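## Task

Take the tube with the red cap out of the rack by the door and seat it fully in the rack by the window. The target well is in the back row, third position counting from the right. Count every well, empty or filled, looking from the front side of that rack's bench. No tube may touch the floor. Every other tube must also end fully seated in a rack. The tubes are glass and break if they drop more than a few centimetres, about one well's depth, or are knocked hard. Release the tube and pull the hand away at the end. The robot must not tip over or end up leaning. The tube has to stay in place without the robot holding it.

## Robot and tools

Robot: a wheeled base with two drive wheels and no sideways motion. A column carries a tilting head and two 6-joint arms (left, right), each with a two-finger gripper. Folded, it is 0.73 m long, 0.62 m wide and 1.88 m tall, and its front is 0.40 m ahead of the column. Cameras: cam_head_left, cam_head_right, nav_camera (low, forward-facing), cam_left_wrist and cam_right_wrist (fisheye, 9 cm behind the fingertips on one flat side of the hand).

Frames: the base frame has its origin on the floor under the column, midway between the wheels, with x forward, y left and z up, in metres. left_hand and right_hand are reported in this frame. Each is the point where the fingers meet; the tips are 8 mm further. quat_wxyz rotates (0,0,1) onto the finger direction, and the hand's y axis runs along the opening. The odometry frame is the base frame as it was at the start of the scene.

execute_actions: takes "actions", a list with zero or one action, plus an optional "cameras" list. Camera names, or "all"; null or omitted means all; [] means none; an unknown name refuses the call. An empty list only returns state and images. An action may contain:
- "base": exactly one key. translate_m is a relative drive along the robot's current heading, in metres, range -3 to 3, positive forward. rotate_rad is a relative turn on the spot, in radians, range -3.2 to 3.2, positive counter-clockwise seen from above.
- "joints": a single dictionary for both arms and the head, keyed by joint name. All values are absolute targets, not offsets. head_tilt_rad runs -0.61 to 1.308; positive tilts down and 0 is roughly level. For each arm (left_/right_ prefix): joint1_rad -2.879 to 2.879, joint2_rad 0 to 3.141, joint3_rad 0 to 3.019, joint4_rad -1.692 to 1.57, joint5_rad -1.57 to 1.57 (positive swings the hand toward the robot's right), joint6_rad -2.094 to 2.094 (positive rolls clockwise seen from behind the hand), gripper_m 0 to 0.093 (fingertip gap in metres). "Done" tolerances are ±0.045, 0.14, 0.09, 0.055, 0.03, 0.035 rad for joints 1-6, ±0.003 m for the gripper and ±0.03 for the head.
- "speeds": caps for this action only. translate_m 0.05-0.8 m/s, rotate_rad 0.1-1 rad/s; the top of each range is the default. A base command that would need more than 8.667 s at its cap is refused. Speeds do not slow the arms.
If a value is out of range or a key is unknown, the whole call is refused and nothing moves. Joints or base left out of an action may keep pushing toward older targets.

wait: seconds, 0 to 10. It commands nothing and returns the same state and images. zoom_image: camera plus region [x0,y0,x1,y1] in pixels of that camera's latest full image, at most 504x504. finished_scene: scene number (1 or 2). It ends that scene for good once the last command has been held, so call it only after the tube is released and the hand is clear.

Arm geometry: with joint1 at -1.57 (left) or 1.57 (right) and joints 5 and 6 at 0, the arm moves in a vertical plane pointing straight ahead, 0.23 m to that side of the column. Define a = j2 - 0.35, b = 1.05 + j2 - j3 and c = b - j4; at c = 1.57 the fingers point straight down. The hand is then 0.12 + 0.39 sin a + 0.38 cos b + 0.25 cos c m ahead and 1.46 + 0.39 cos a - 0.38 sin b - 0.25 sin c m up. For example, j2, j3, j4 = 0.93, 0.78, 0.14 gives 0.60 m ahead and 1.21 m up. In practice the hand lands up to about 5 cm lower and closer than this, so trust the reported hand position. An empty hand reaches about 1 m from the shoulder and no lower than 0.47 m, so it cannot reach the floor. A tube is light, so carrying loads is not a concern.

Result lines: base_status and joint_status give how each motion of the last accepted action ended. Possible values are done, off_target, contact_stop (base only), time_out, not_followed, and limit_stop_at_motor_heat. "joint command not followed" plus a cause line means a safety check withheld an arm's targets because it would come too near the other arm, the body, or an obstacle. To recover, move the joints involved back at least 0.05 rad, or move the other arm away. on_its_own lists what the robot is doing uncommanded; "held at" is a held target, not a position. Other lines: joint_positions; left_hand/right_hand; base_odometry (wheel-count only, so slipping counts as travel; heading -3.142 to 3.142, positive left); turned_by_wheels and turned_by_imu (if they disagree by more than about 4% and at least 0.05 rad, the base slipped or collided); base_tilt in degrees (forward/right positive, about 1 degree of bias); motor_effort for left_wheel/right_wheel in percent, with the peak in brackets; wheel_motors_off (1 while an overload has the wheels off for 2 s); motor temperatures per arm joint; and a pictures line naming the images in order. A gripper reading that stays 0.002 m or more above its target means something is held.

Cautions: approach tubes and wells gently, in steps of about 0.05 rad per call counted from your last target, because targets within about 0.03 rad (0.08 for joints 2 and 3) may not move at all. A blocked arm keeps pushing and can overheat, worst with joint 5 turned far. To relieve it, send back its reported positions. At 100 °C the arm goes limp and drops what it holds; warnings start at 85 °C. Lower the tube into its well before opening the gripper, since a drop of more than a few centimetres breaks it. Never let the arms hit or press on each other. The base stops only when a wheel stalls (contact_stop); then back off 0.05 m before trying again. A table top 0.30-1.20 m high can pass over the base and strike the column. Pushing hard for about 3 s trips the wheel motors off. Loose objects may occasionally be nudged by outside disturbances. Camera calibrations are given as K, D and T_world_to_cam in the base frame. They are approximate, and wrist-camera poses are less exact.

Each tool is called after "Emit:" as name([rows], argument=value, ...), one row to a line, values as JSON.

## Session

Emit:
execute_actions(actions=[])

Scene clock: 0.00 s.
Motor temperatures (°C, as the motors report them): left_arm=[25 27 26 26 27 24] | right_arm=[24 24 25 24 24 26]
base_odometry: x=+0.000 y=+0.000 heading=+0.000 (m, m, rad; odometry frame)
turned_by_wheels: +0.000 (rad since the last result)
turned_by_imu: +0.000 (rad since the last result)
base_tilt: forward=+0.2 right=+0.6 (deg)
base_status: not commanded
joint_positions: head_tilt_rad=+0.880 left_joint1_rad=-1.564 left_joint2_rad=+0.888 left_joint3_rad=+0.417 left_joint4_rad=-0.916 left_joint5_rad=+0.013 left_joint6_rad=+0.013 left_gripper_m=+0.095 right_joint1_rad=+1.593 right_joint2_rad=+0.871 right_joint3_rad=+0.397 right_joint4_rad=-0.990 right_joint5_rad=+0.016 right_joint6_rad=-0.021 right_gripper_m=+0.094
joint_status: not commanded
wheel_motors_off: 0
motor_effort: left_wheel=-1 right_wheel=-2 (%)
left_hand: x=+0.1556 y=+0.2238 z=+1.2448 quat_wxyz=(+0.418, -0.001, -0.908, +0.007) (m; base frame)
right_hand: x=+0.1372 y=-0.2239 z=+1.2629 quat_wxyz=(+0.453, +0.022, -0.891, -0.004) (m; base frame)
pictures: cam_head_left, cam_head_right, cam_left_wrist, cam_right_wrist, nav_camera
camera_calibration (this result's frames):
cam_head_left: T_world_to_cam=[[-0.0556002, -0.993243, 0.101863, -0.109108], [-0.829309, -0.0108729, -0.558685, 0.901251], [0.556017, -0.115539, -0.823101, 1.17232], [0, 0, 0, 1]] pos_world=[0.089518, 0.0368763, 1.47957]
cam_head_right: T_world_to_cam=[[-0.0627249, -0.993608, 0.0938564, -0.158736], [-0.819759, -0.00234759, -0.572704, 0.921951], [0.569263, -0.112862, -0.814372, 1.16351], [0, 0, 0, 1]] pos_world=[0.083479, -0.0242404, 1.49043]
cam_left_wrist: T_world_to_cam=[[0.00217092, -0.999997, 0.00102728, 0.220425], [-0.0743185, 0.000863105, 0.997234, -1.22561], [-0.997232, -0.00224127, -0.0743164, 0.371682], [0, 0, 0, 1]] pos_world=[0.279089, 0.222316, 1.24961]
cam_right_wrist: T_world_to_cam=[[0.0515205, -0.998409, -0.0229085, -0.205992], [-0.0138363, -0.0236504, 0.999625, -1.25893], [-0.998576, -0.0511842, -0.0150328, 0.268482], [0, 0, 0, 1]] pos_world=[0.261294, -0.221697, 1.25777]
Images, in order (width x height): cam_head_left 896x504, cam_head_right 896x504, cam_left_wrist 504x504, cam_right_wrist 504x504, nav_camera 896x504.

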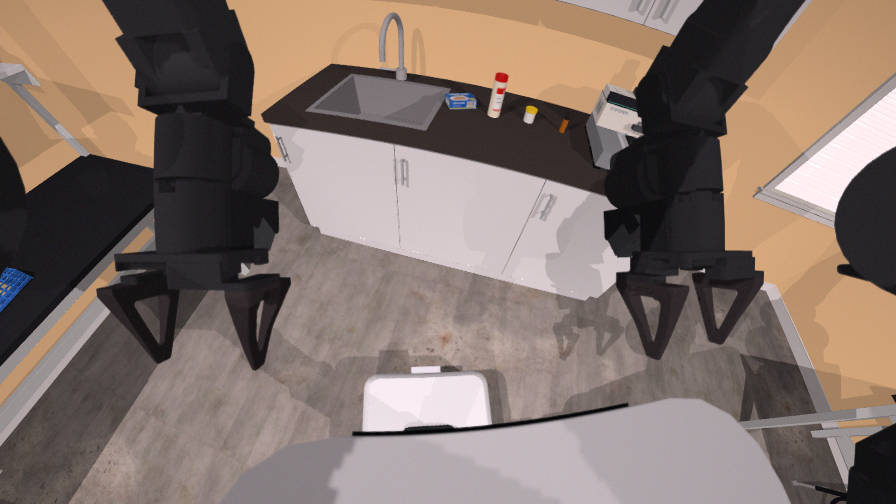

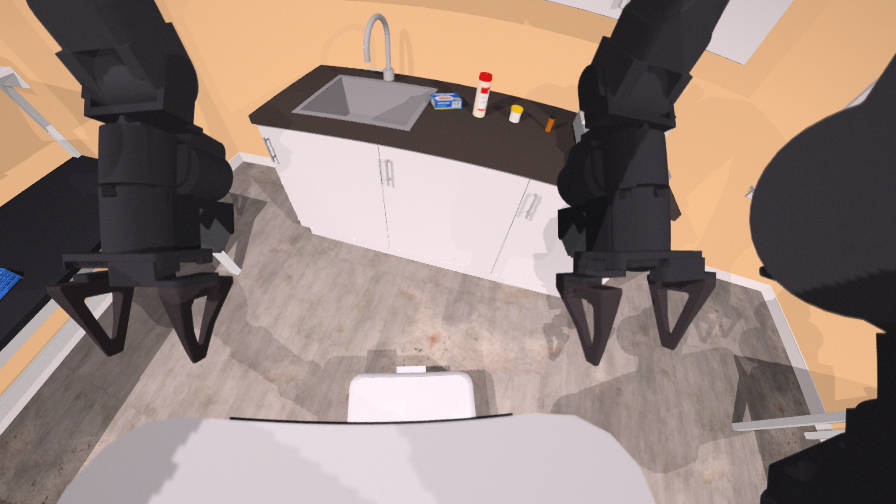

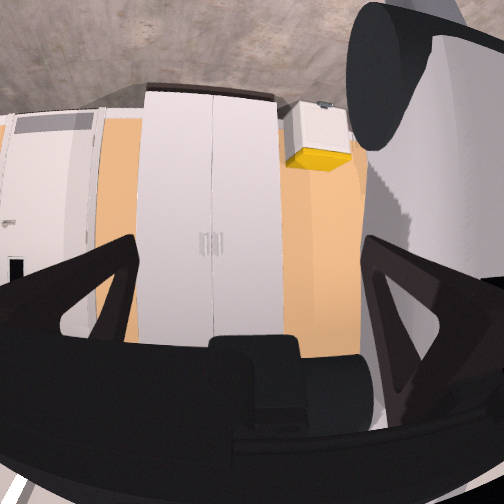

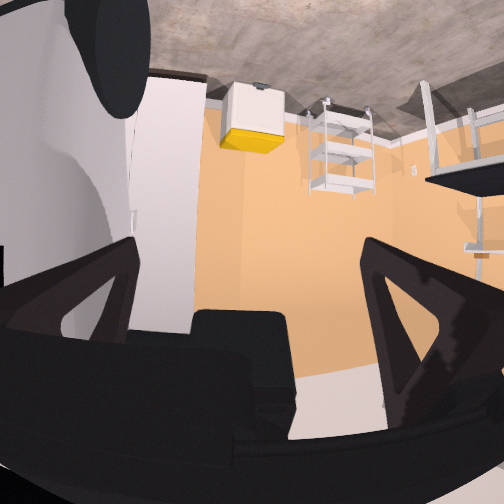

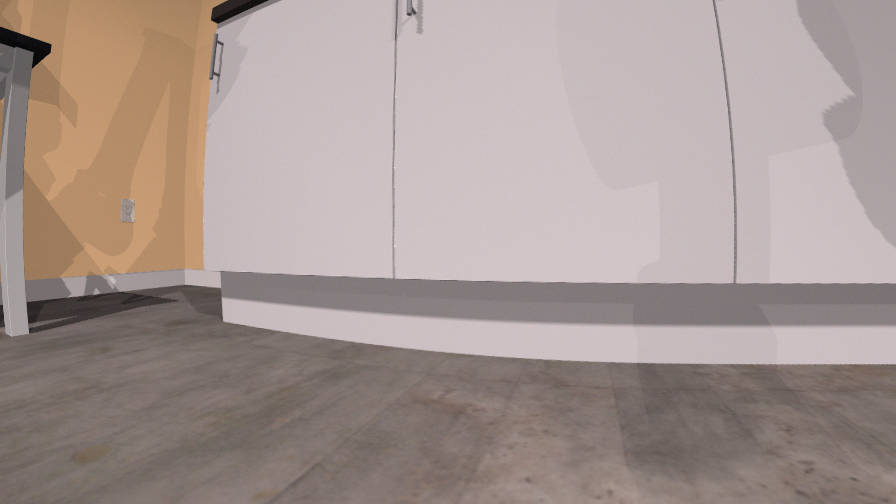

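Emit:
execute_actions([
  {"base":{"rotate_rad":1.15},"joints":{"head_tilt_rad":0.6}},
], cameras=["cam_head_left","cam_head_right"])

Emit:
zoom_image(camera="cam_head_left", region=[300,130,500,290])

Scene clock: 5.57 s.
Motor temperatures (°C, as the motors report them): left_arm=[25 27 26 26 27 24] | right_arm=[24 24 25 24 24 26]
base_odometry: x=+0.000 y=+0.000 heading=+1.149 (m, m, rad; odometry frame)
turned_by_wheels: +1.149 (rad since the last result)
turned_by_imu: +1.146 (rad since the last result)
base_tilt: forward=+0.3 right=+0.5 (deg)
base_status: done
joint_positions: head_tilt_rad=+0.618 left_joint1_rad=-1.564 left_joint2_rad=+0.888 left_joint3_rad=+0.417 left_joint4_rad=-0.916 left_joint5_rad=+0.013 left_joint6_rad=+0.013 left_gripper_m=+0.095 right_joint1_rad=+1.593 right_joint2_rad=+0.871 right_joint3_rad=+0.397 right_joint4_rad=-0.990 right_joint5_rad=+0.016 right_joint6_rad=-0.021 right_gripper_m=+0.094
joint_status: all done
wheel_motors_off: 0
motor_effort: left_wheel=-6(29) right_wheel=+5(29) (%)
left_hand: x=+0.1556 y=+0.2238 z=+1.2448 quat_wxyz=(+0.418, -0.001, -0.908, +0.007) (m; base frame)
right_hand: x=+0.1372 y=-0.2239 z=+1.2629 quat_wxyz=(+0.453, +0.022, -0.891, -0.004) (m; base frame)
pictures: cam_head_left, cam_head_right
camera_calibration (this result's frames):
cam_head_left: T_world_to_cam=[[-0.0801631, -0.993243, 0.0839123, -0.0802366], [-0.655613, -0.0108729, -0.755019, 1.19492], [0.75083, -0.115539, -0.650312, 0.896484], [0, 0, 0, 1]] pos_world=[0.103866, 0.0368763, 1.49191]
cam_head_right: T_world_to_cam=[[-0.0849622, -0.993608, 0.0743294, -0.127552], [-0.642748, -0.00234759, -0.766074, 1.21089], [0.761352, -0.112862, -0.63844, 0.882968], [0, 0, 0, 1]] pos_world=[0.0952113, -0.0242404, 1.50083]
Images, in order (width x height): cam_head_left 896x504, cam_head_right 896x504.

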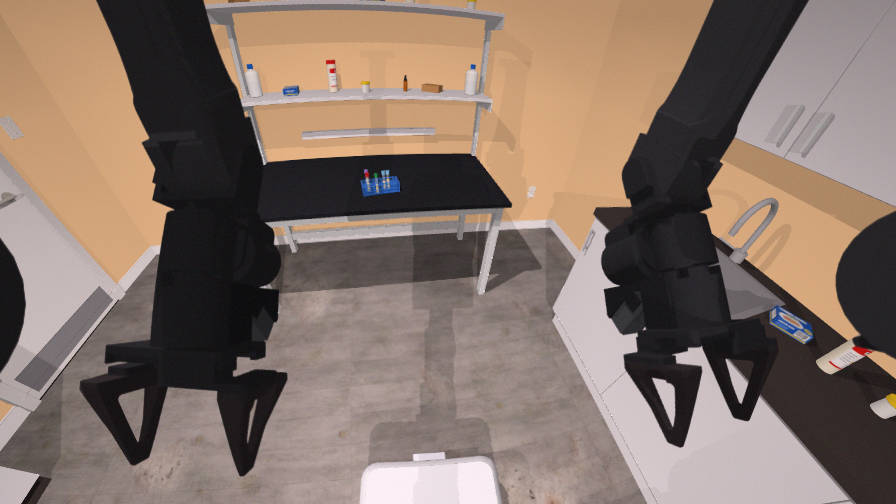

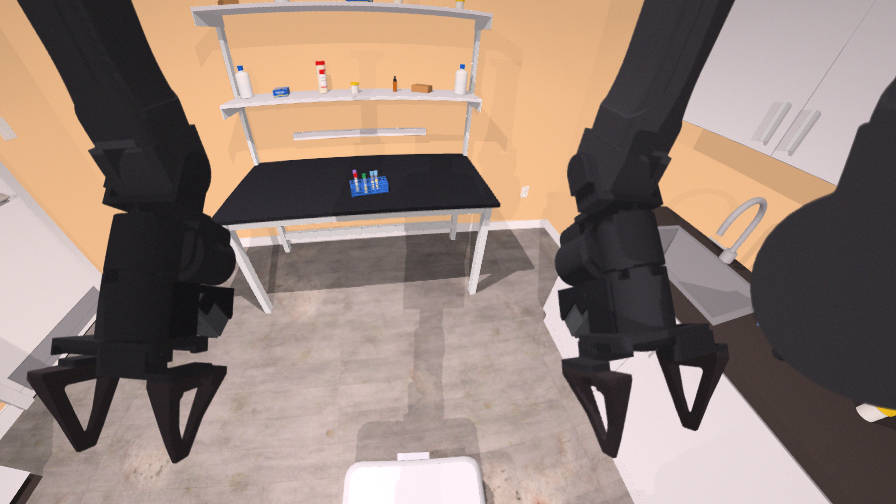

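Region (300, 130, 500, 290) of cam_head_left's 896x504 image, scaled by 2.520, with more detail than that image has; it fills the top 403 rows of this view, and the rest is white.

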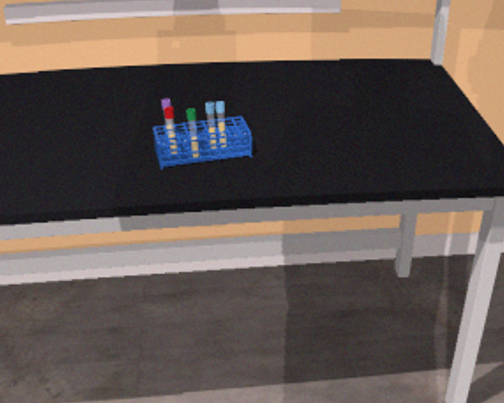

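Emit:
execute_actions([
  {"base":{"rotate_rad":0.045},"joints":{"head_tilt_rad":0.8,"left_joint1_rad":-1.57,"left_joint2_rad":1.3,"left_joint3_rad":1.33,"left_joint4_rad":-0.53,"left_joint5_rad":0,"left_joint6_rad":0,"left_gripper_m":0.04}},
], cameras=[])

Emit:
execute_actions([
  {"base":{"translate_m":0.74}},
], cameras=["cam_head_right","cam_left_wrist"])

Scene clock: 12.67 s.
Motor temperatures (°C, as the motors report them): left_arm=[25 28 27 26 27 24] | right_arm=[24 24 25 24 24 26]
base_odometry: x=+0.000 y=+0.000 heading=+1.192 (m, m, rad; odometry frame)
turned_by_wheels: +0.044 (rad since the last result)
turned_by_imu: +0.044 (rad since the last result)
base_tilt: forward=+0.2 right=+0.5 (deg)
base_status: done
joint_positions: head_tilt_rad=+0.802 left_joint1_rad=-1.564 left_joint2_rad=+1.295 left_joint3_rad=+1.320 left_joint4_rad=-0.533 left_joint5_rad=+0.002 left_joint6_rad=+0.008 left_gripper_m=+0.040 right_joint1_rad=+1.593 right_joint2_rad=+0.871 right_joint3_rad=+0.397 right_joint4_rad=-0.990 right_joint5_rad=+0.016 right_joint6_rad=-0.021 right_gripper_m=+0.094
joint_status: all done
wheel_motors_off: 0
motor_effort: left_wheel=-8(22) right_wheel=+9(23) (%)
left_hand: x=+0.6397 y=+0.2280 z=+1.1088 quat_wxyz=(-0.008, -0.002, -1.000, -0.002) (m; base frame)
right_hand: x=+0.1372 y=-0.2239 z=+1.2629 quat_wxyz=(+0.453, +0.022, -0.891, -0.004) (m; base frame)
pictures: none
No camera images: the call's "cameras" was empty. Leave "cameras" out to get every camera's image.

Scene clock: 15.53 s.
Motor temperatures (°C, as the motors report them): left_arm=[25 28 27 26 27 24] | right_arm=[24 24 25 24 24 26]
base_odometry: x=+0.273 y=+0.688 heading=+1.192 (m, m, rad; odometry frame)
turned_by_wheels: +0.000 (rad since the last result)
turned_by_imu: -0.001 (rad since the last result)
base_tilt: forward=+0.2 right=+0.5 (deg)
base_status: done
joint_positions: head_tilt_rad=+0.803 left_joint1_rad=-1.564 left_joint2_rad=+1.295 left_joint3_rad=+1.320 left_joint4_rad=-0.533 left_joint5_rad=+0.002 left_joint6_rad=+0.008 left_gripper_m=+0.040 right_joint1_rad=+1.593 right_joint2_rad=+0.871 right_joint3_rad=+0.398 right_joint4_rad=-0.990 right_joint5_rad=+0.016 right_joint6_rad=-0.021 right_gripper_m=+0.094
joint_status: not commanded
wheel_motors_off: 0
motor_effort: left_wheel=-2(35) right_wheel=-1(52) (%)
left_hand: x=+0.6397 y=+0.2280 z=+1.1086 quat_wxyz=(-0.008, -0.002, -1.000, -0.002) (m; base frame)
right_hand: x=+0.1376 y=-0.2238 z=+1.2628 quat_wxyz=(+0.453, +0.022, -0.891, -0.004) (m; base frame)
pictures: cam_head_right, cam_left_wrist
camera_calibration (this result's frames):
cam_head_right: T_world_to_cam=[[-0.069829, -0.993608, 0.0886981, -0.150437], [-0.772774, -0.00234759, -0.634677, 1.01504], [0.630828, -0.112862, -0.767671, 1.08851], [0, 0, 0, 1]] pos_world=[0.0872299, -0.0242404, 1.49318]
cam_left_wrist: T_world_to_cam=[[0.00323962, -0.999916, -0.0125354, 0.238019], [-0.815049, -0.00990312, 0.579308, -0.114269], [-0.579383, 0.0083402, -0.815013, 1.39575], [0, 0, 0, 1]] pos_world=[0.714771, 0.225226, 1.20674]
Images, in order (width x height): cam_head_right 896x504, cam_left_wrist 504x504.

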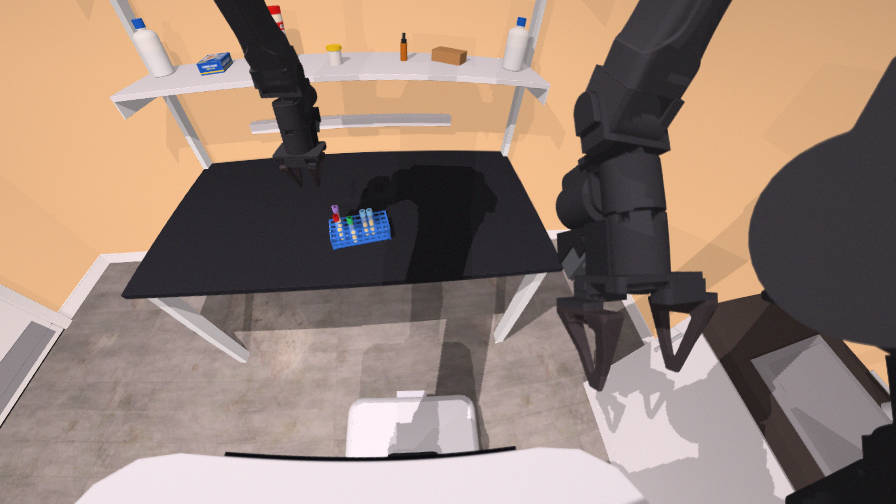

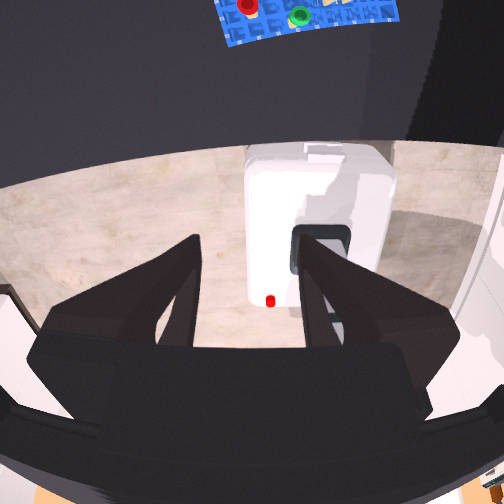

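Emit:
execute_actions([
  {"base":{"translate_m":0.103},"joints":{"left_joint2_rad":1.66,"left_joint3_rad":1.58,"left_joint4_rad":-0.42}},
], cameras=["cam_left_wrist"])

Scene clock: 19.83 s.
Motor temperatures (°C, as the motors report them): left_arm=[25 29 27 26 27 24] | right_arm=[24 24 25 24 24 26]
base_odometry: x=+0.312 y=+0.783 heading=+1.191 (m, m, rad; odometry frame)
turned_by_wheels: -0.001 (rad since the last result)
turned_by_imu: -0.001 (rad since the last result)
base_tilt: forward=+0.3 right=+0.5 (deg)
base_status: done
joint_positions: head_tilt_rad=+0.803 left_joint1_rad=-1.564 left_joint2_rad=+1.669 left_joint3_rad=+1.576 left_joint4_rad=-0.422 left_joint5_rad=+0.002 left_joint6_rad=+0.008 left_gripper_m=+0.040 right_joint1_rad=+1.593 right_joint2_rad=+0.871 right_joint3_rad=+0.397 right_joint4_rad=-0.990 right_joint5_rad=+0.016 right_joint6_rad=-0.021 right_gripper_m=+0.094
joint_status: all done
wheel_motors_off: 0
motor_effort: left_wheel=-3(36) right_wheel=+1(35) (%)
left_hand: x=+0.6582 y=+0.2289 z=+0.9575 quat_wxyz=(-0.004, -0.002, -1.000, -0.002) (m; base frame)
right_hand: x=+0.1370 y=-0.2239 z=+1.2630 quat_wxyz=(+0.453, +0.022, -0.891, -0.004) (m; base frame)
pictures: cam_left_wrist
camera_calibration (this result's frames):
cam_left_wrist: T_world_to_cam=[[0.00319061, -0.999916, -0.0125345, 0.23703], [-0.810828, -0.00992307, 0.5852, -0.0200226], [-0.585275, 0.0082962, -0.810792, 1.28314], [0, 0, 0, 1]] pos_world=[0.733998, 0.226166, 1.05505]
Images, in order (width x height): cam_left_wrist 504x504.

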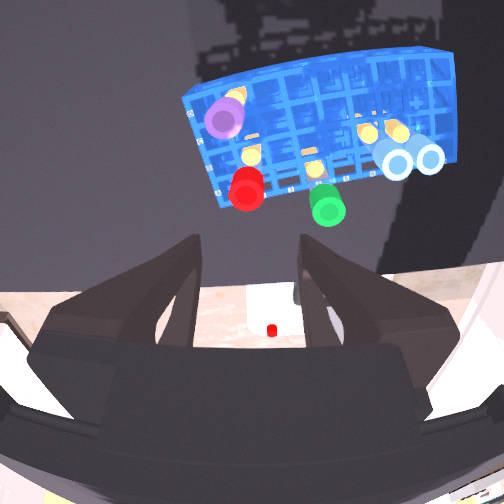

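Emit:
execute_actions([
  {"joints":{"left_joint2_rad":1.84,"left_joint3_rad":1.725,"left_joint4_rad":-0.38,"left_gripper_m":0.035}},
], cameras=["cam_left_wrist"])

Scene clock: 23.60 s.
Motor temperatures (°C, as the motors report them): left_arm=[25 29 27 26 27 24] | right_arm=[24 24 25 24 24 26]
base_odometry: x=+0.312 y=+0.783 heading=+1.191 (m, m, rad; odometry frame)
turned_by_wheels: +0.000 (rad since the last result)
turned_by_imu: +0.000 (rad since the last result)
base_tilt: forward=+0.1 right=+0.5 (deg)
base_status: not commanded
joint_positions: head_tilt_rad=+0.803 left_joint1_rad=-1.564 left_joint2_rad=+1.852 left_joint3_rad=+1.720 left_joint4_rad=-0.383 left_joint5_rad=+0.002 left_joint6_rad=+0.008 left_gripper_m=+0.035 right_joint1_rad=+1.593 right_joint2_rad=+0.871 right_joint3_rad=+0.397 right_joint4_rad=-0.990 right_joint5_rad=+0.016 right_joint6_rad=-0.021 right_gripper_m=+0.094
joint_status: all done
wheel_motors_off: 0
motor_effort: left_wheel=+0(1) right_wheel=+3(1) (%)
left_hand: x=+0.6556 y=+0.2294 z=+0.8823 quat_wxyz=(-0.004, -0.002, -1.000, -0.002) (m; base frame)
right_hand: x=+0.1370 y=-0.2239 z=+1.2630 quat_wxyz=(+0.453, +0.022, -0.891, -0.004) (m; base frame)
pictures: cam_left_wrist
camera_calibration (this result's frames):
cam_left_wrist: T_world_to_cam=[[0.00319061, -0.999916, -0.0125345, 0.236521], [-0.810828, -0.00992307, 0.5852, 0.0219184], [-0.585275, 0.0082962, -0.810792, 1.22063], [0, 0, 0, 1]] pos_world=[0.731424, 0.226592, 0.979818]
Images, in order (width x height): cam_left_wrist 504x504.

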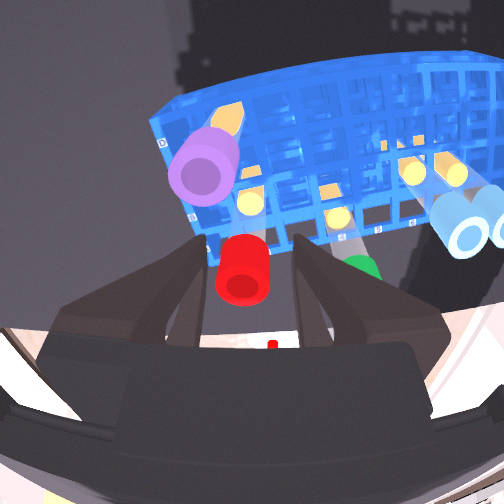

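Emit:
execute_actions([
  {"joints":{"left_gripper_m":0.008}},
], cameras=[])

Emit:
execute_actions([
  {"joints":{"left_joint2_rad":1.76,"left_joint3_rad":1.665,"left_joint4_rad":-0.415}},
], cameras=["cam_left_wrist"])

Emit:
execute_actions([
  {"joints":{"left_joint2_rad":1.67,"left_joint3_rad":1.6,"left_joint4_rad":-0.44}},
], cameras=["cam_left_wrist"])

Scene clock: 30.63 s.
Motor temperatures (°C, as the motors report them): left_arm=[25 30 27 26 27 24] | right_arm=[24 24 25 24 24 26]
base_odometry: x=+0.312 y=+0.783 heading=+1.191 (m, m, rad; odometry frame)
turned_by_wheels: +0.000 (rad since the last result)
turned_by_imu: +0.000 (rad since the last result)
base_tilt: forward=+0.2 right=+0.5 (deg)
base_status: not commanded
joint_positions: head_tilt_rad=+0.803 left_joint1_rad=-1.564 left_joint2_rad=+1.852 left_joint3_rad=+1.720 left_joint4_rad=-0.383 left_joint5_rad=+0.002 left_joint6_rad=+0.008 left_gripper_m=+0.018 right_joint1_rad=+1.593 right_joint2_rad=+0.871 right_joint3_rad=+0.397 right_joint4_rad=-0.990 right_joint5_rad=+0.016 right_joint6_rad=-0.021 right_gripper_m=+0.094
joint_status: left_gripper_m off_target (ended at +0.018, target +0.008)
wheel_motors_off: 0
motor_effort: left_wheel=-2(1) right_wheel=+2(2) (%)
left_hand: x=+0.6556 y=+0.2294 z=+0.8823 quat_wxyz=(-0.004, -0.002, -1.000, -0.002) (m; base frame)
right_hand: x=+0.1370 y=-0.2239 z=+1.2630 quat_wxyz=(+0.453, +0.022, -0.891, -0.004) (m; base frame)
pictures: none
No camera images: the call's "cameras" was empty. Leave "cameras" out to get every camera's image.

Scene clock: 31.40 s.
Motor temperatures (°C, as the motors report them): left_arm=[25 30 27 26 27 24] | right_arm=[24 24 25 24 24 26]
base_odometry: x=+0.312 y=+0.783 heading=+1.191 (m, m, rad; odometry frame)
turned_by_wheels: +0.000 (rad since the last result)
turned_by_imu: +0.000 (rad since the last result)
base_tilt: forward=+0.2 right=+0.5 (deg)
base_status: not commanded
joint_positions: head_tilt_rad=+0.803 left_joint1_rad=-1.564 left_joint2_rad=+1.763 left_joint3_rad=+1.663 left_joint4_rad=-0.412 left_joint5_rad=+0.001 left_joint6_rad=+0.008 left_gripper_m=+0.018 right_joint1_rad=+1.593 right_joint2_rad=+0.871 right_joint3_rad=+0.397 right_joint4_rad=-0.990 right_joint5_rad=+0.016 right_joint6_rad=-0.021 right_gripper_m=+0.094
joint_status: all done
wheel_motors_off: 0
motor_effort: left_wheel=+0(3) right_wheel=+2(0) (%)
left_hand: x=+0.6642 y=+0.2294 z=+0.9213 quat_wxyz=(-0.006, -0.002, -1.000, -0.002) (m; base frame)
right_hand: x=+0.1370 y=-0.2239 z=+1.2630 quat_wxyz=(+0.453, +0.022, -0.891, -0.004) (m; base frame)
pictures: cam_left_wrist
camera_calibration (this result's frames):
cam_left_wrist: T_world_to_cam=[[0.0032305, -0.999901, -0.0136793, 0.238007], [-0.813053, -0.0105902, 0.582094, 0.0104981], [-0.582181, 0.0092415, -0.813007, 1.25707], [0, 0, 0, 1]] pos_world=[0.73961, 0.226478, 1.01915]
Images, in order (width x height): cam_left_wrist 504x504.

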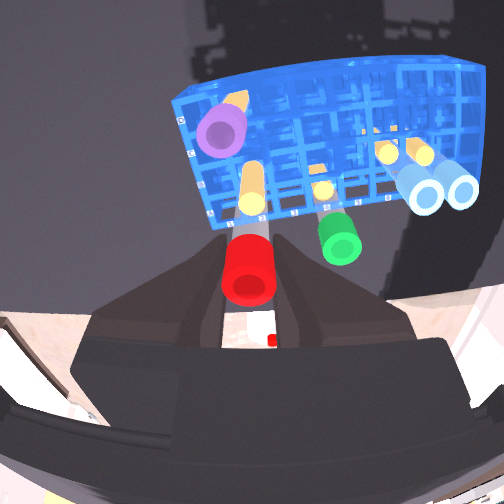

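Scene clock: 32.20 s.
Motor temperatures (°C, as the motors report them): left_arm=[25 30 27 26 27 24] | right_arm=[24 24 25 24 24 26]
base_odometry: x=+0.312 y=+0.783 heading=+1.191 (m, m, rad; odometry frame)
turned_by_wheels: +0.000 (rad since the last result)
turned_by_imu: +0.000 (rad since the last result)
base_tilt: forward=+0.2 right=+0.4 (deg)
base_status: not commanded
joint_positions: head_tilt_rad=+0.803 left_joint1_rad=-1.564 left_joint2_rad=+1.668 left_joint3_rad=+1.597 left_joint4_rad=-0.435 left_joint5_rad=+0.001 left_joint6_rad=+0.008 left_gripper_m=+0.018 right_joint1_rad=+1.593 right_joint2_rad=+0.871 right_joint3_rad=+0.397 right_joint4_rad=-0.990 right_joint5_rad=+0.016 right_joint6_rad=-0.021 right_gripper_m=+0.094
joint_status: all done
wheel_motors_off: 0
motor_effort: left_wheel=+1(1) right_wheel=+0(0) (%)
left_hand: x=+0.6680 y=+0.2291 z=+0.9616 quat_wxyz=(-0.009, -0.002, -1.000, -0.002) (m; base frame)
right_hand: x=+0.1370 y=-0.2239 z=+1.2630 quat_wxyz=(+0.453, +0.022, -0.891, -0.004) (m; base frame)
pictures: cam_left_wrist
camera_calibration (this result's frames):
cam_left_wrist: T_world_to_cam=[[0.00326971, -0.999901, -0.0136797, 0.238301], [-0.81593, -0.0105765, 0.578055, -0.0040425], [-0.578142, 0.00927157, -0.815883, 1.29214], [0, 0, 0, 1]] pos_world=[0.742961, 0.226254, 1.05983]
Images, in order (width x height): cam_left_wrist 504x504.

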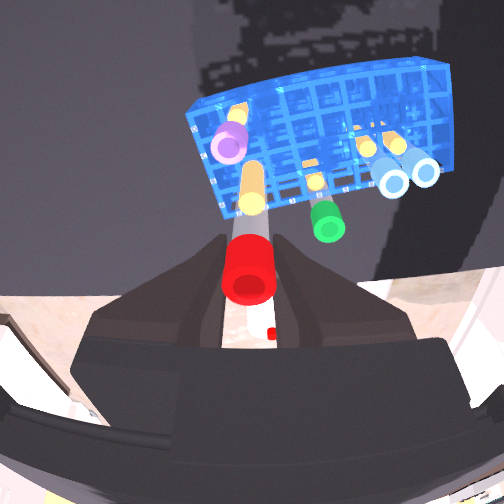

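Emit:
execute_actions([
  {"base":{"translate_m":-0.9},"joints":{"left_joint2_rad":0.75,"left_joint3_rad":0.65,"left_joint4_rad":-0.42,"head_tilt_rad":0.6}},
], cameras=[])

Emit:
execute_actions([
  {"base":{"rotate_rad":-2.95},"speeds":{"rotate_rad":0.8}},
], cameras=["cam_head_left","nav_camera"])

Emit:
zoom_image(camera="cam_head_left", region=[320,100,560,260])

Scene clock: 40.07 s.
Motor temperatures (°C, as the motors report them): left_arm=[25 30 27 26 27 24] | right_arm=[24 24 25 24 24 26]
base_odometry: x=-0.022 y=-0.052 heading=+1.190 (m, m, rad; odometry frame)
turned_by_wheels: -0.001 (rad since the last result)
turned_by_imu: +0.000 (rad since the last result)
base_tilt: forward=+0.2 right=+0.4 (deg)
base_status: done
joint_positions: head_tilt_rad=+0.617 left_joint1_rad=-1.564 left_joint2_rad=+0.756 left_joint3_rad=+0.648 left_joint4_rad=-0.422 left_joint5_rad=+0.001 left_joint6_rad=+0.008 left_gripper_m=+0.018 right_joint1_rad=+1.593 right_joint2_rad=+0.870 right_joint3_rad=+0.392 right_joint4_rad=-0.990 right_joint5_rad=+0.016 right_joint6_rad=-0.021 right_gripper_m=+0.094
joint_status: all done
wheel_motors_off: 0
motor_effort: left_wheel=-1(48) right_wheel=+3(49) (%)
left_hand: x=+0.4298 y=+0.2269 z=+1.2139 quat_wxyz=(+0.003, -0.002, -1.000, -0.002) (m; base frame)
right_hand: x=+0.1347 y=-0.2239 z=+1.2638 quat_wxyz=(+0.455, +0.022, -0.890, -0.004) (m; base frame)
pictures: none
No camera images: the call's "cameras" was empty. Leave "cameras" out to get every camera's image.

Scene clock: 45.13 s.
Motor temperatures (°C, as the motors report them): left_arm=[25 30 27 26 27 24] | right_arm=[24 24 25 24 24 26]
base_odometry: x=-0.022 y=-0.053 heading=-1.759 (m, m, rad; odometry frame)
turned_by_wheels: -2.949 (rad since the last result)
turned_by_imu: -2.943 (rad since the last result)
base_tilt: forward=+0.2 right=+0.4 (deg)
base_status: done
joint_positions: head_tilt_rad=+0.617 left_joint1_rad=-1.564 left_joint2_rad=+0.756 left_joint3_rad=+0.648 left_joint4_rad=-0.422 left_joint5_rad=+0.001 left_joint6_rad=+0.008 left_gripper_m=+0.018 right_joint1_rad=+1.593 right_joint2_rad=+0.870 right_joint3_rad=+0.392 right_joint4_rad=-0.990 right_joint5_rad=+0.016 right_joint6_rad=-0.021 right_gripper_m=+0.094
joint_status: not commanded
wheel_motors_off: 0
motor_effort: left_wheel=+5(41) right_wheel=-6(29) (%)
left_hand: x=+0.4298 y=+0.2269 z=+1.2139 quat_wxyz=(+0.003, -0.002, -1.000, -0.002) (m; base frame)
right_hand: x=+0.1347 y=-0.2239 z=+1.2638 quat_wxyz=(+0.455, +0.022, -0.890, -0.004) (m; base frame)
pictures: cam_head_left, nav_camera
camera_calibration (this result's frames):
cam_head_left: T_world_to_cam=[[-0.0802085, -0.993243, 0.0838689, -0.0801674], [-0.655204, -0.0108729, -0.755374, 1.19545], [0.751182, -0.115539, -0.649905, 0.89584], [0, 0, 0, 1]] pos_world=[0.103892, 0.0368763, 1.49194]
Images, in order (width x height): cam_head_left 896x504, nav_camera 896x504.

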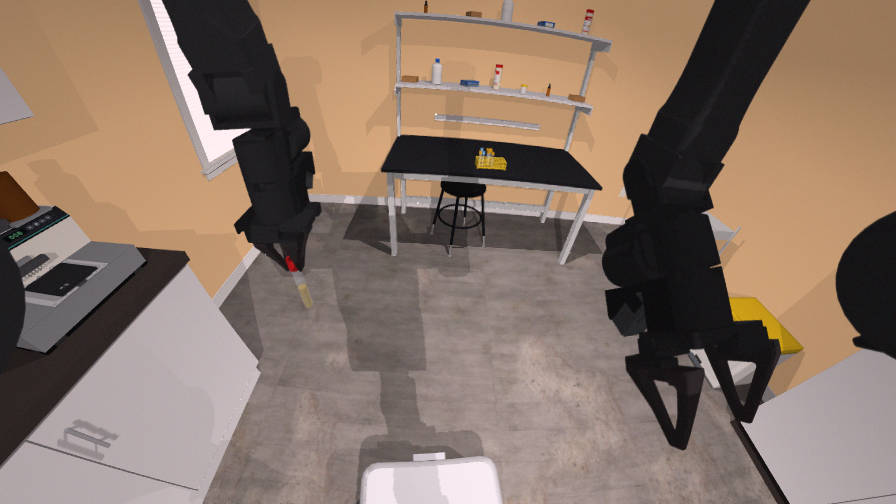

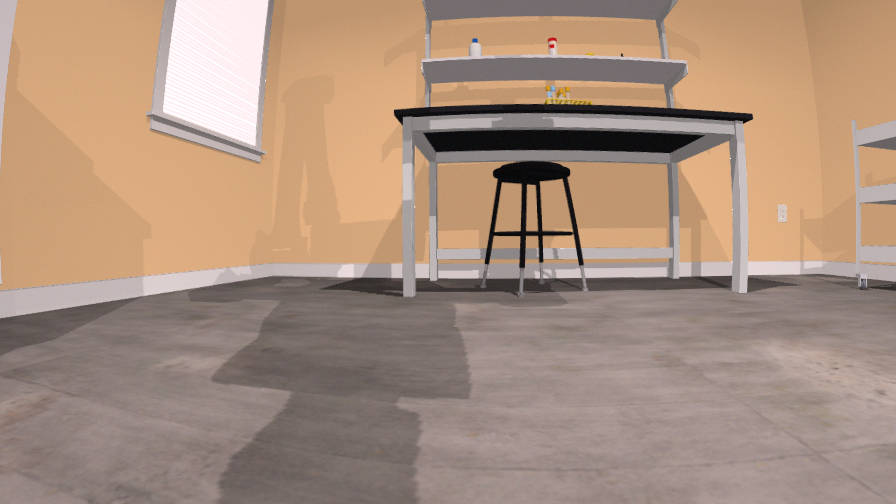

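Region (320, 100, 560, 260) of cam_head_left's 896x504 image, scaled by 2.100, with more detail than that image has.

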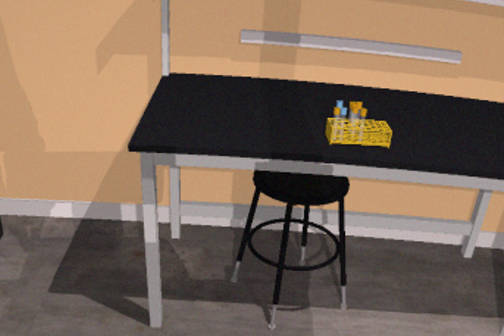

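Emit:
execute_actions([
  {"base":{"rotate_rad":-0.39},"joints":{"head_tilt_rad":0.8,"left_joint2_rad":1.2,"left_joint3_rad":1.24,"left_joint4_rad":-0.55}},
], cameras=[])

Emit:
execute_actions([
  {"base":{"translate_m":1.2}},
], cameras=["cam_head_right","cam_left_wrist"])

Scene clock: 53.20 s.
Motor temperatures (°C, as the motors report them): left_arm=[25 30 27 26 27 24] | right_arm=[24 24 25 24 24 26]
base_odometry: x=-0.022 y=-0.053 heading=-2.147 (m, m, rad; odometry frame)
turned_by_wheels: -0.389 (rad since the last result)
turned_by_imu: -0.388 (rad since the last result)
base_tilt: forward=+0.3 right=+0.5 (deg)
base_status: done
joint_positions: head_tilt_rad=+0.802 left_joint1_rad=-1.564 left_joint2_rad=+1.203 left_joint3_rad=+1.229 left_joint4_rad=-0.549 left_joint5_rad=+0.001 left_joint6_rad=+0.008 left_gripper_m=+0.018 right_joint1_rad=+1.593 right_joint2_rad=+0.870 right_joint3_rad=+0.392 right_joint4_rad=-0.990 right_joint5_rad=+0.016 right_joint6_rad=-0.021 right_gripper_m=+0.094
joint_status: all done
wheel_motors_off: 0
motor_effort: left_wheel=+6(27) right_wheel=-7(26) (%)
left_hand: x=+0.6139 y=+0.2280 z=+1.1363 quat_wxyz=(+0.000, -0.002, -1.000, -0.002) (m; base frame)
right_hand: x=+0.1347 y=-0.2239 z=+1.2638 quat_wxyz=(+0.455, +0.022, -0.890, -0.004) (m; base frame)
pictures: none
No camera images: the call's "cameras" was empty. Leave "cameras" out to get every camera's image.

Scene clock: 56.73 s.
Motor temperatures (°C, as the motors report them): left_arm=[25 30 27 26 27 24] | right_arm=[24 24 25 24 24 26]
base_odometry: x=-0.676 y=-1.059 heading=-2.147 (m, m, rad; odometry frame)
turned_by_wheels: +0.000 (rad since the last result)
turned_by_imu: -0.001 (rad since the last result)
base_tilt: forward=+0.1 right=+0.6 (deg)
base_status: done
joint_positions: head_tilt_rad=+0.803 left_joint1_rad=-1.564 left_joint2_rad=+1.203 left_joint3_rad=+1.229 left_joint4_rad=-0.549 left_joint5_rad=+0.001 left_joint6_rad=+0.008 left_gripper_m=+0.018 right_joint1_rad=+1.593 right_joint2_rad=+0.870 right_joint3_rad=+0.396 right_joint4_rad=-0.990 right_joint5_rad=+0.016 right_joint6_rad=-0.021 right_gripper_m=+0.094
joint_status: not commanded
wheel_motors_off: 0
motor_effort: left_wheel=-1(49) right_wheel=-2(37) (%)
left_hand: x=+0.6145 y=+0.2280 z=+1.1366 quat_wxyz=(+0.000, -0.002, -1.000, -0.002) (m; base frame)
right_hand: x=+0.1367 y=-0.2239 z=+1.2632 quat_wxyz=(+0.453, +0.022, -0.891, -0.004) (m; base frame)
pictures: cam_head_right, cam_left_wrist
camera_calibration (this result's frames):
cam_head_right: T_world_to_cam=[[-0.0698277, -0.993608, 0.0886991, -0.150438], [-0.772783, -0.00234759, -0.634666, 1.01502], [0.630817, -0.112862, -0.76768, 1.08852], [0, 0, 0, 1]] pos_world=[0.0872292, -0.0242404, 1.49318]
cam_left_wrist: T_world_to_cam=[[0.00314036, -0.999896, -0.014059, 0.240256], [-0.806337, -0.0108472, 0.591357, -0.169828], [-0.591449, 0.00947921, -0.806287, 1.4012], [0, 0, 0, 1]] pos_world=[0.691042, 0.225106, 1.23357]
Images, in order (width x height): cam_head_right 896x504, cam_left_wrist 504x504.

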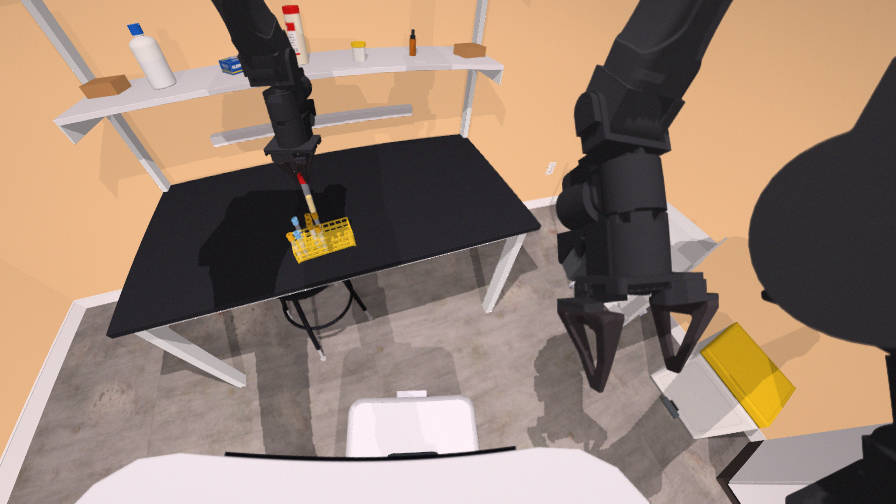

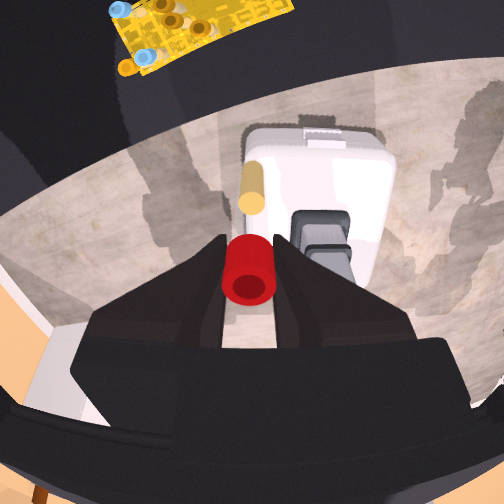

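Emit:
execute_actions([
  {"base":{"translate_m":0.11},"speeds":{"translate_m":0.3},"joints":{"left_joint2_rad":1.39,"left_joint3_rad":1.4,"left_joint4_rad":-0.5}},
], cameras=["cam_head_right","cam_left_wrist"])

Emit:
zoom_image(camera="cam_left_wrist", region=[70,30,340,240])

Scene clock: 62.33 s.
Motor temperatures (°C, as the motors report them): left_arm=[25 30 28 26 27 24] | right_arm=[24 24 25 24 24 26]
base_odometry: x=-0.736 y=-1.151 heading=-2.147 (m, m, rad; odometry frame)
turned_by_wheels: +0.000 (rad since the last result)
turned_by_imu: +0.000 (rad since the last result)
base_tilt: forward=+0.3 right=+0.4 (deg)
base_status: done
joint_positions: head_tilt_rad=+0.803 left_joint1_rad=-1.564 left_joint2_rad=+1.399 left_joint3_rad=+1.380 left_joint4_rad=-0.506 left_joint5_rad=+0.001 left_joint6_rad=+0.008 left_gripper_m=+0.018 right_joint1_rad=+1.593 right_joint2_rad=+0.870 right_joint3_rad=+0.398 right_joint4_rad=-0.990 right_joint5_rad=+0.016 right_joint6_rad=-0.021 right_gripper_m=+0.094
joint_status: all done
wheel_motors_off: 0
motor_effort: left_wheel=-1(31) right_wheel=+2(28) (%)
left_hand: x=+0.6421 y=+0.2285 z=+1.0661 quat_wxyz=(+0.001, -0.002, -1.000, -0.002) (m; base frame)
right_hand: x=+0.1378 y=-0.2238 z=+1.2628 quat_wxyz=(+0.452, +0.022, -0.892, -0.004) (m; base frame)
pictures: cam_head_right, cam_left_wrist
camera_calibration (this result's frames):
cam_head_right: T_world_to_cam=[[-0.0698178, -0.993608, 0.0887069, -0.150451], [-0.772854, -0.00234759, -0.634579, 1.01489], [0.630731, -0.112862, -0.76775, 1.08864], [0, 0, 0, 1]] pos_world=[0.087224, -0.0242404, 1.49318]
cam_left_wrist: T_world_to_cam=[[0.00311508, -0.999896, -0.0140584, 0.239693], [-0.804528, -0.0108554, 0.593816, -0.109686], [-0.593907, 0.00946057, -0.804478, 1.36033], [0, 0, 0, 1]] pos_world=[0.718916, 0.225608, 1.16286]
Images, in order (width x height): cam_head_right 896x504, cam_left_wrist 504x504.

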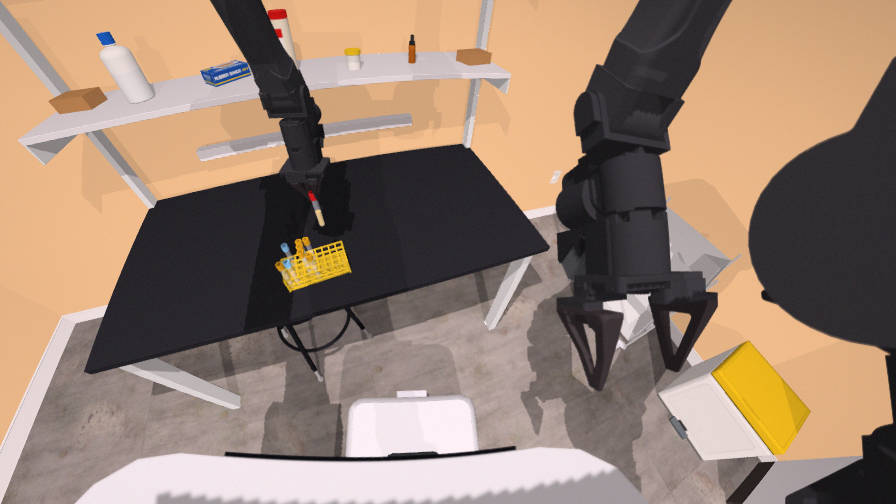

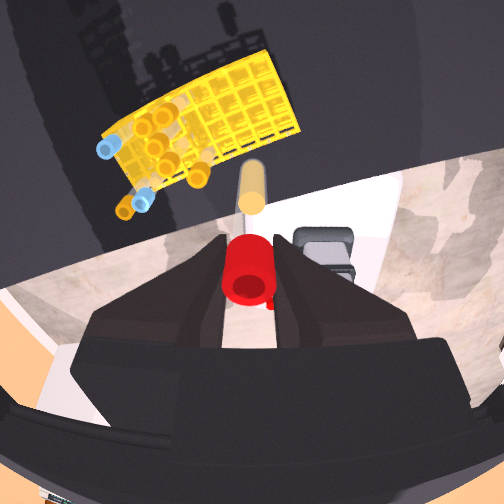

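Region (70, 30, 340, 240) of cam_left_wrist's 504x504 image, scaled by 1.867, with more detail than that image has.

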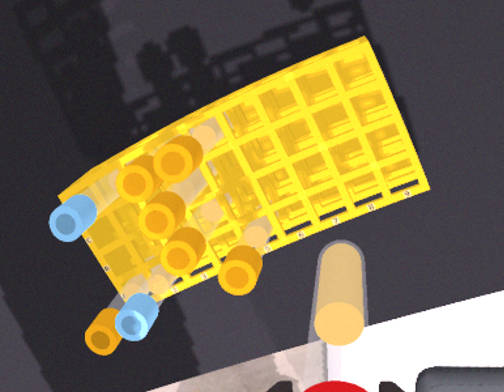

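Emit:
execute_actions([
  {"base":{"rotate_rad":0.046},"joints":{"left_joint2_rad":1.62,"left_joint3_rad":1.66,"left_joint4_rad":-0.535}},
], cameras=["cam_head_right","cam_left_wrist"])

Emit:
zoom_image(camera="cam_head_right", region=[270,190,390,300])

Emit:
zoom_image(camera="cam_left_wrist", region=[170,80,350,240])

Scene clock: 71.83 s.
Motor temperatures (°C, as the motors report them): left_arm=[25 31 28 26 27 24] | right_arm=[24 24 25 24 24 26]
base_odometry: x=-0.736 y=-1.151 heading=-2.102 (m, m, rad; odometry frame)
turned_by_wheels: +0.045 (rad since the last result)
turned_by_imu: +0.045 (rad since the last result)
base_tilt: forward=+0.3 right=+0.4 (deg)
base_status: done
joint_positions: head_tilt_rad=+0.803 left_joint1_rad=-1.567 left_joint2_rad=+1.633 left_joint3_rad=+1.627 left_joint4_rad=-0.531 left_joint5_rad=+0.001 left_joint6_rad=+0.008 left_gripper_m=+0.018 right_joint1_rad=+1.593 right_joint2_rad=+0.870 right_joint3_rad=+0.398 right_joint4_rad=-0.990 right_joint5_rad=+0.016 right_joint6_rad=-0.021 right_gripper_m=+0.094
joint_status: all done
wheel_motors_off: 0
motor_effort: left_wheel=-3(26) right_wheel=+1(20) (%)
left_hand: x=+0.6789 y=+0.2272 z=+0.9862 quat_wxyz=(+0.007, -0.003, -1.000, -0.001) (m; base frame)
right_hand: x=+0.1378 y=-0.2238 z=+1.2628 quat_wxyz=(+0.452, +0.022, -0.892, -0.004) (m; base frame)
pictures: cam_head_right, cam_left_wrist
camera_calibration (this result's frames):
cam_head_right: T_world_to_cam=[[-0.0698178, -0.993608, 0.0887069, -0.150451], [-0.772854, -0.00234759, -0.634579, 1.01489], [0.630731, -0.112862, -0.76775, 1.08864], [0, 0, 0, 1]] pos_world=[0.087224, -0.0242404, 1.49318]
cam_left_wrist: T_world_to_cam=[[0.00168839, -0.99993, -0.0117431, 0.235845], [-0.797922, -0.00842537, 0.602702, -0.046418], [-0.602758, 0.00835247, -0.79788, 1.31763], [0, 0, 0, 1]] pos_world=[0.756779, 0.224432, 1.08206]
Images, in order (width x height): cam_head_right 896x504, cam_left_wrist 504x504.

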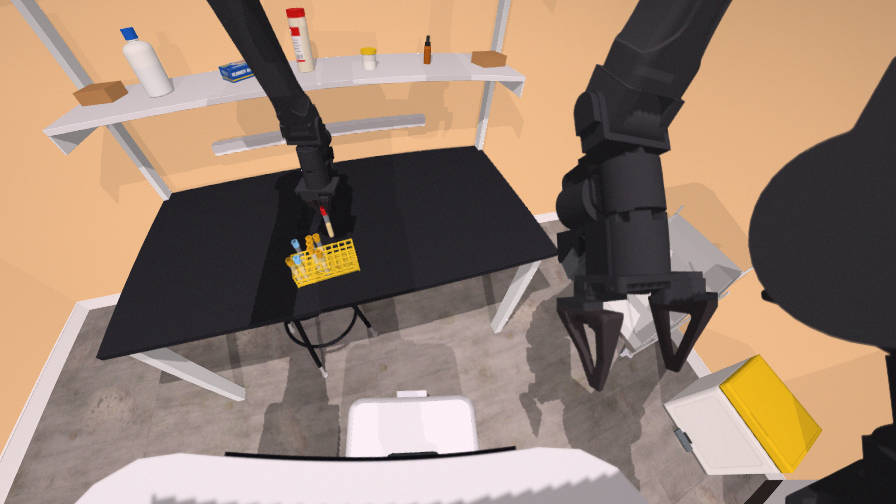

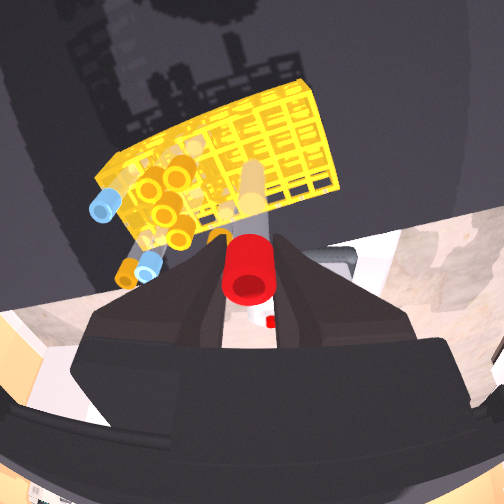

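Region (270, 190, 390, 300) of cam_head_right's 896x504 image, scaled by 4.200, with more detail than that image has; it fills the top 462 rows of this view, and the rest is white.

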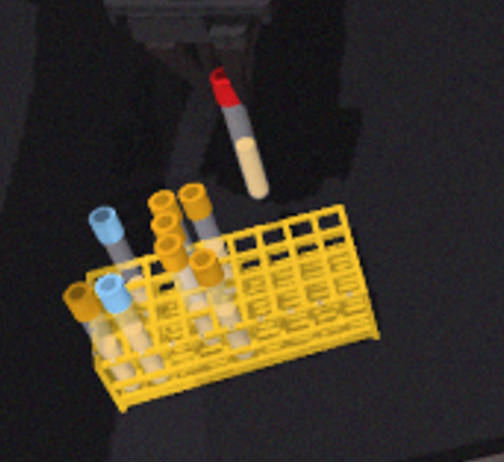

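Region (170, 80, 350, 240) of cam_left_wrist's 504x504 image, scaled by 2.800, with more detail than that image has.

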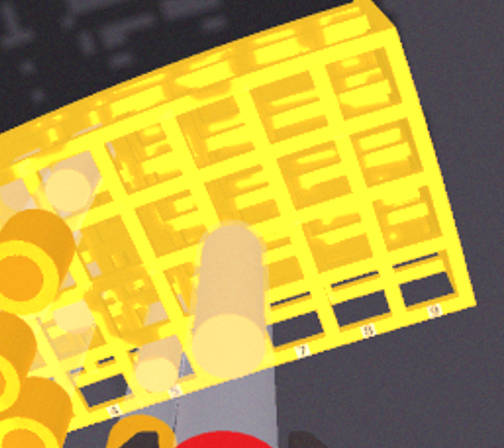

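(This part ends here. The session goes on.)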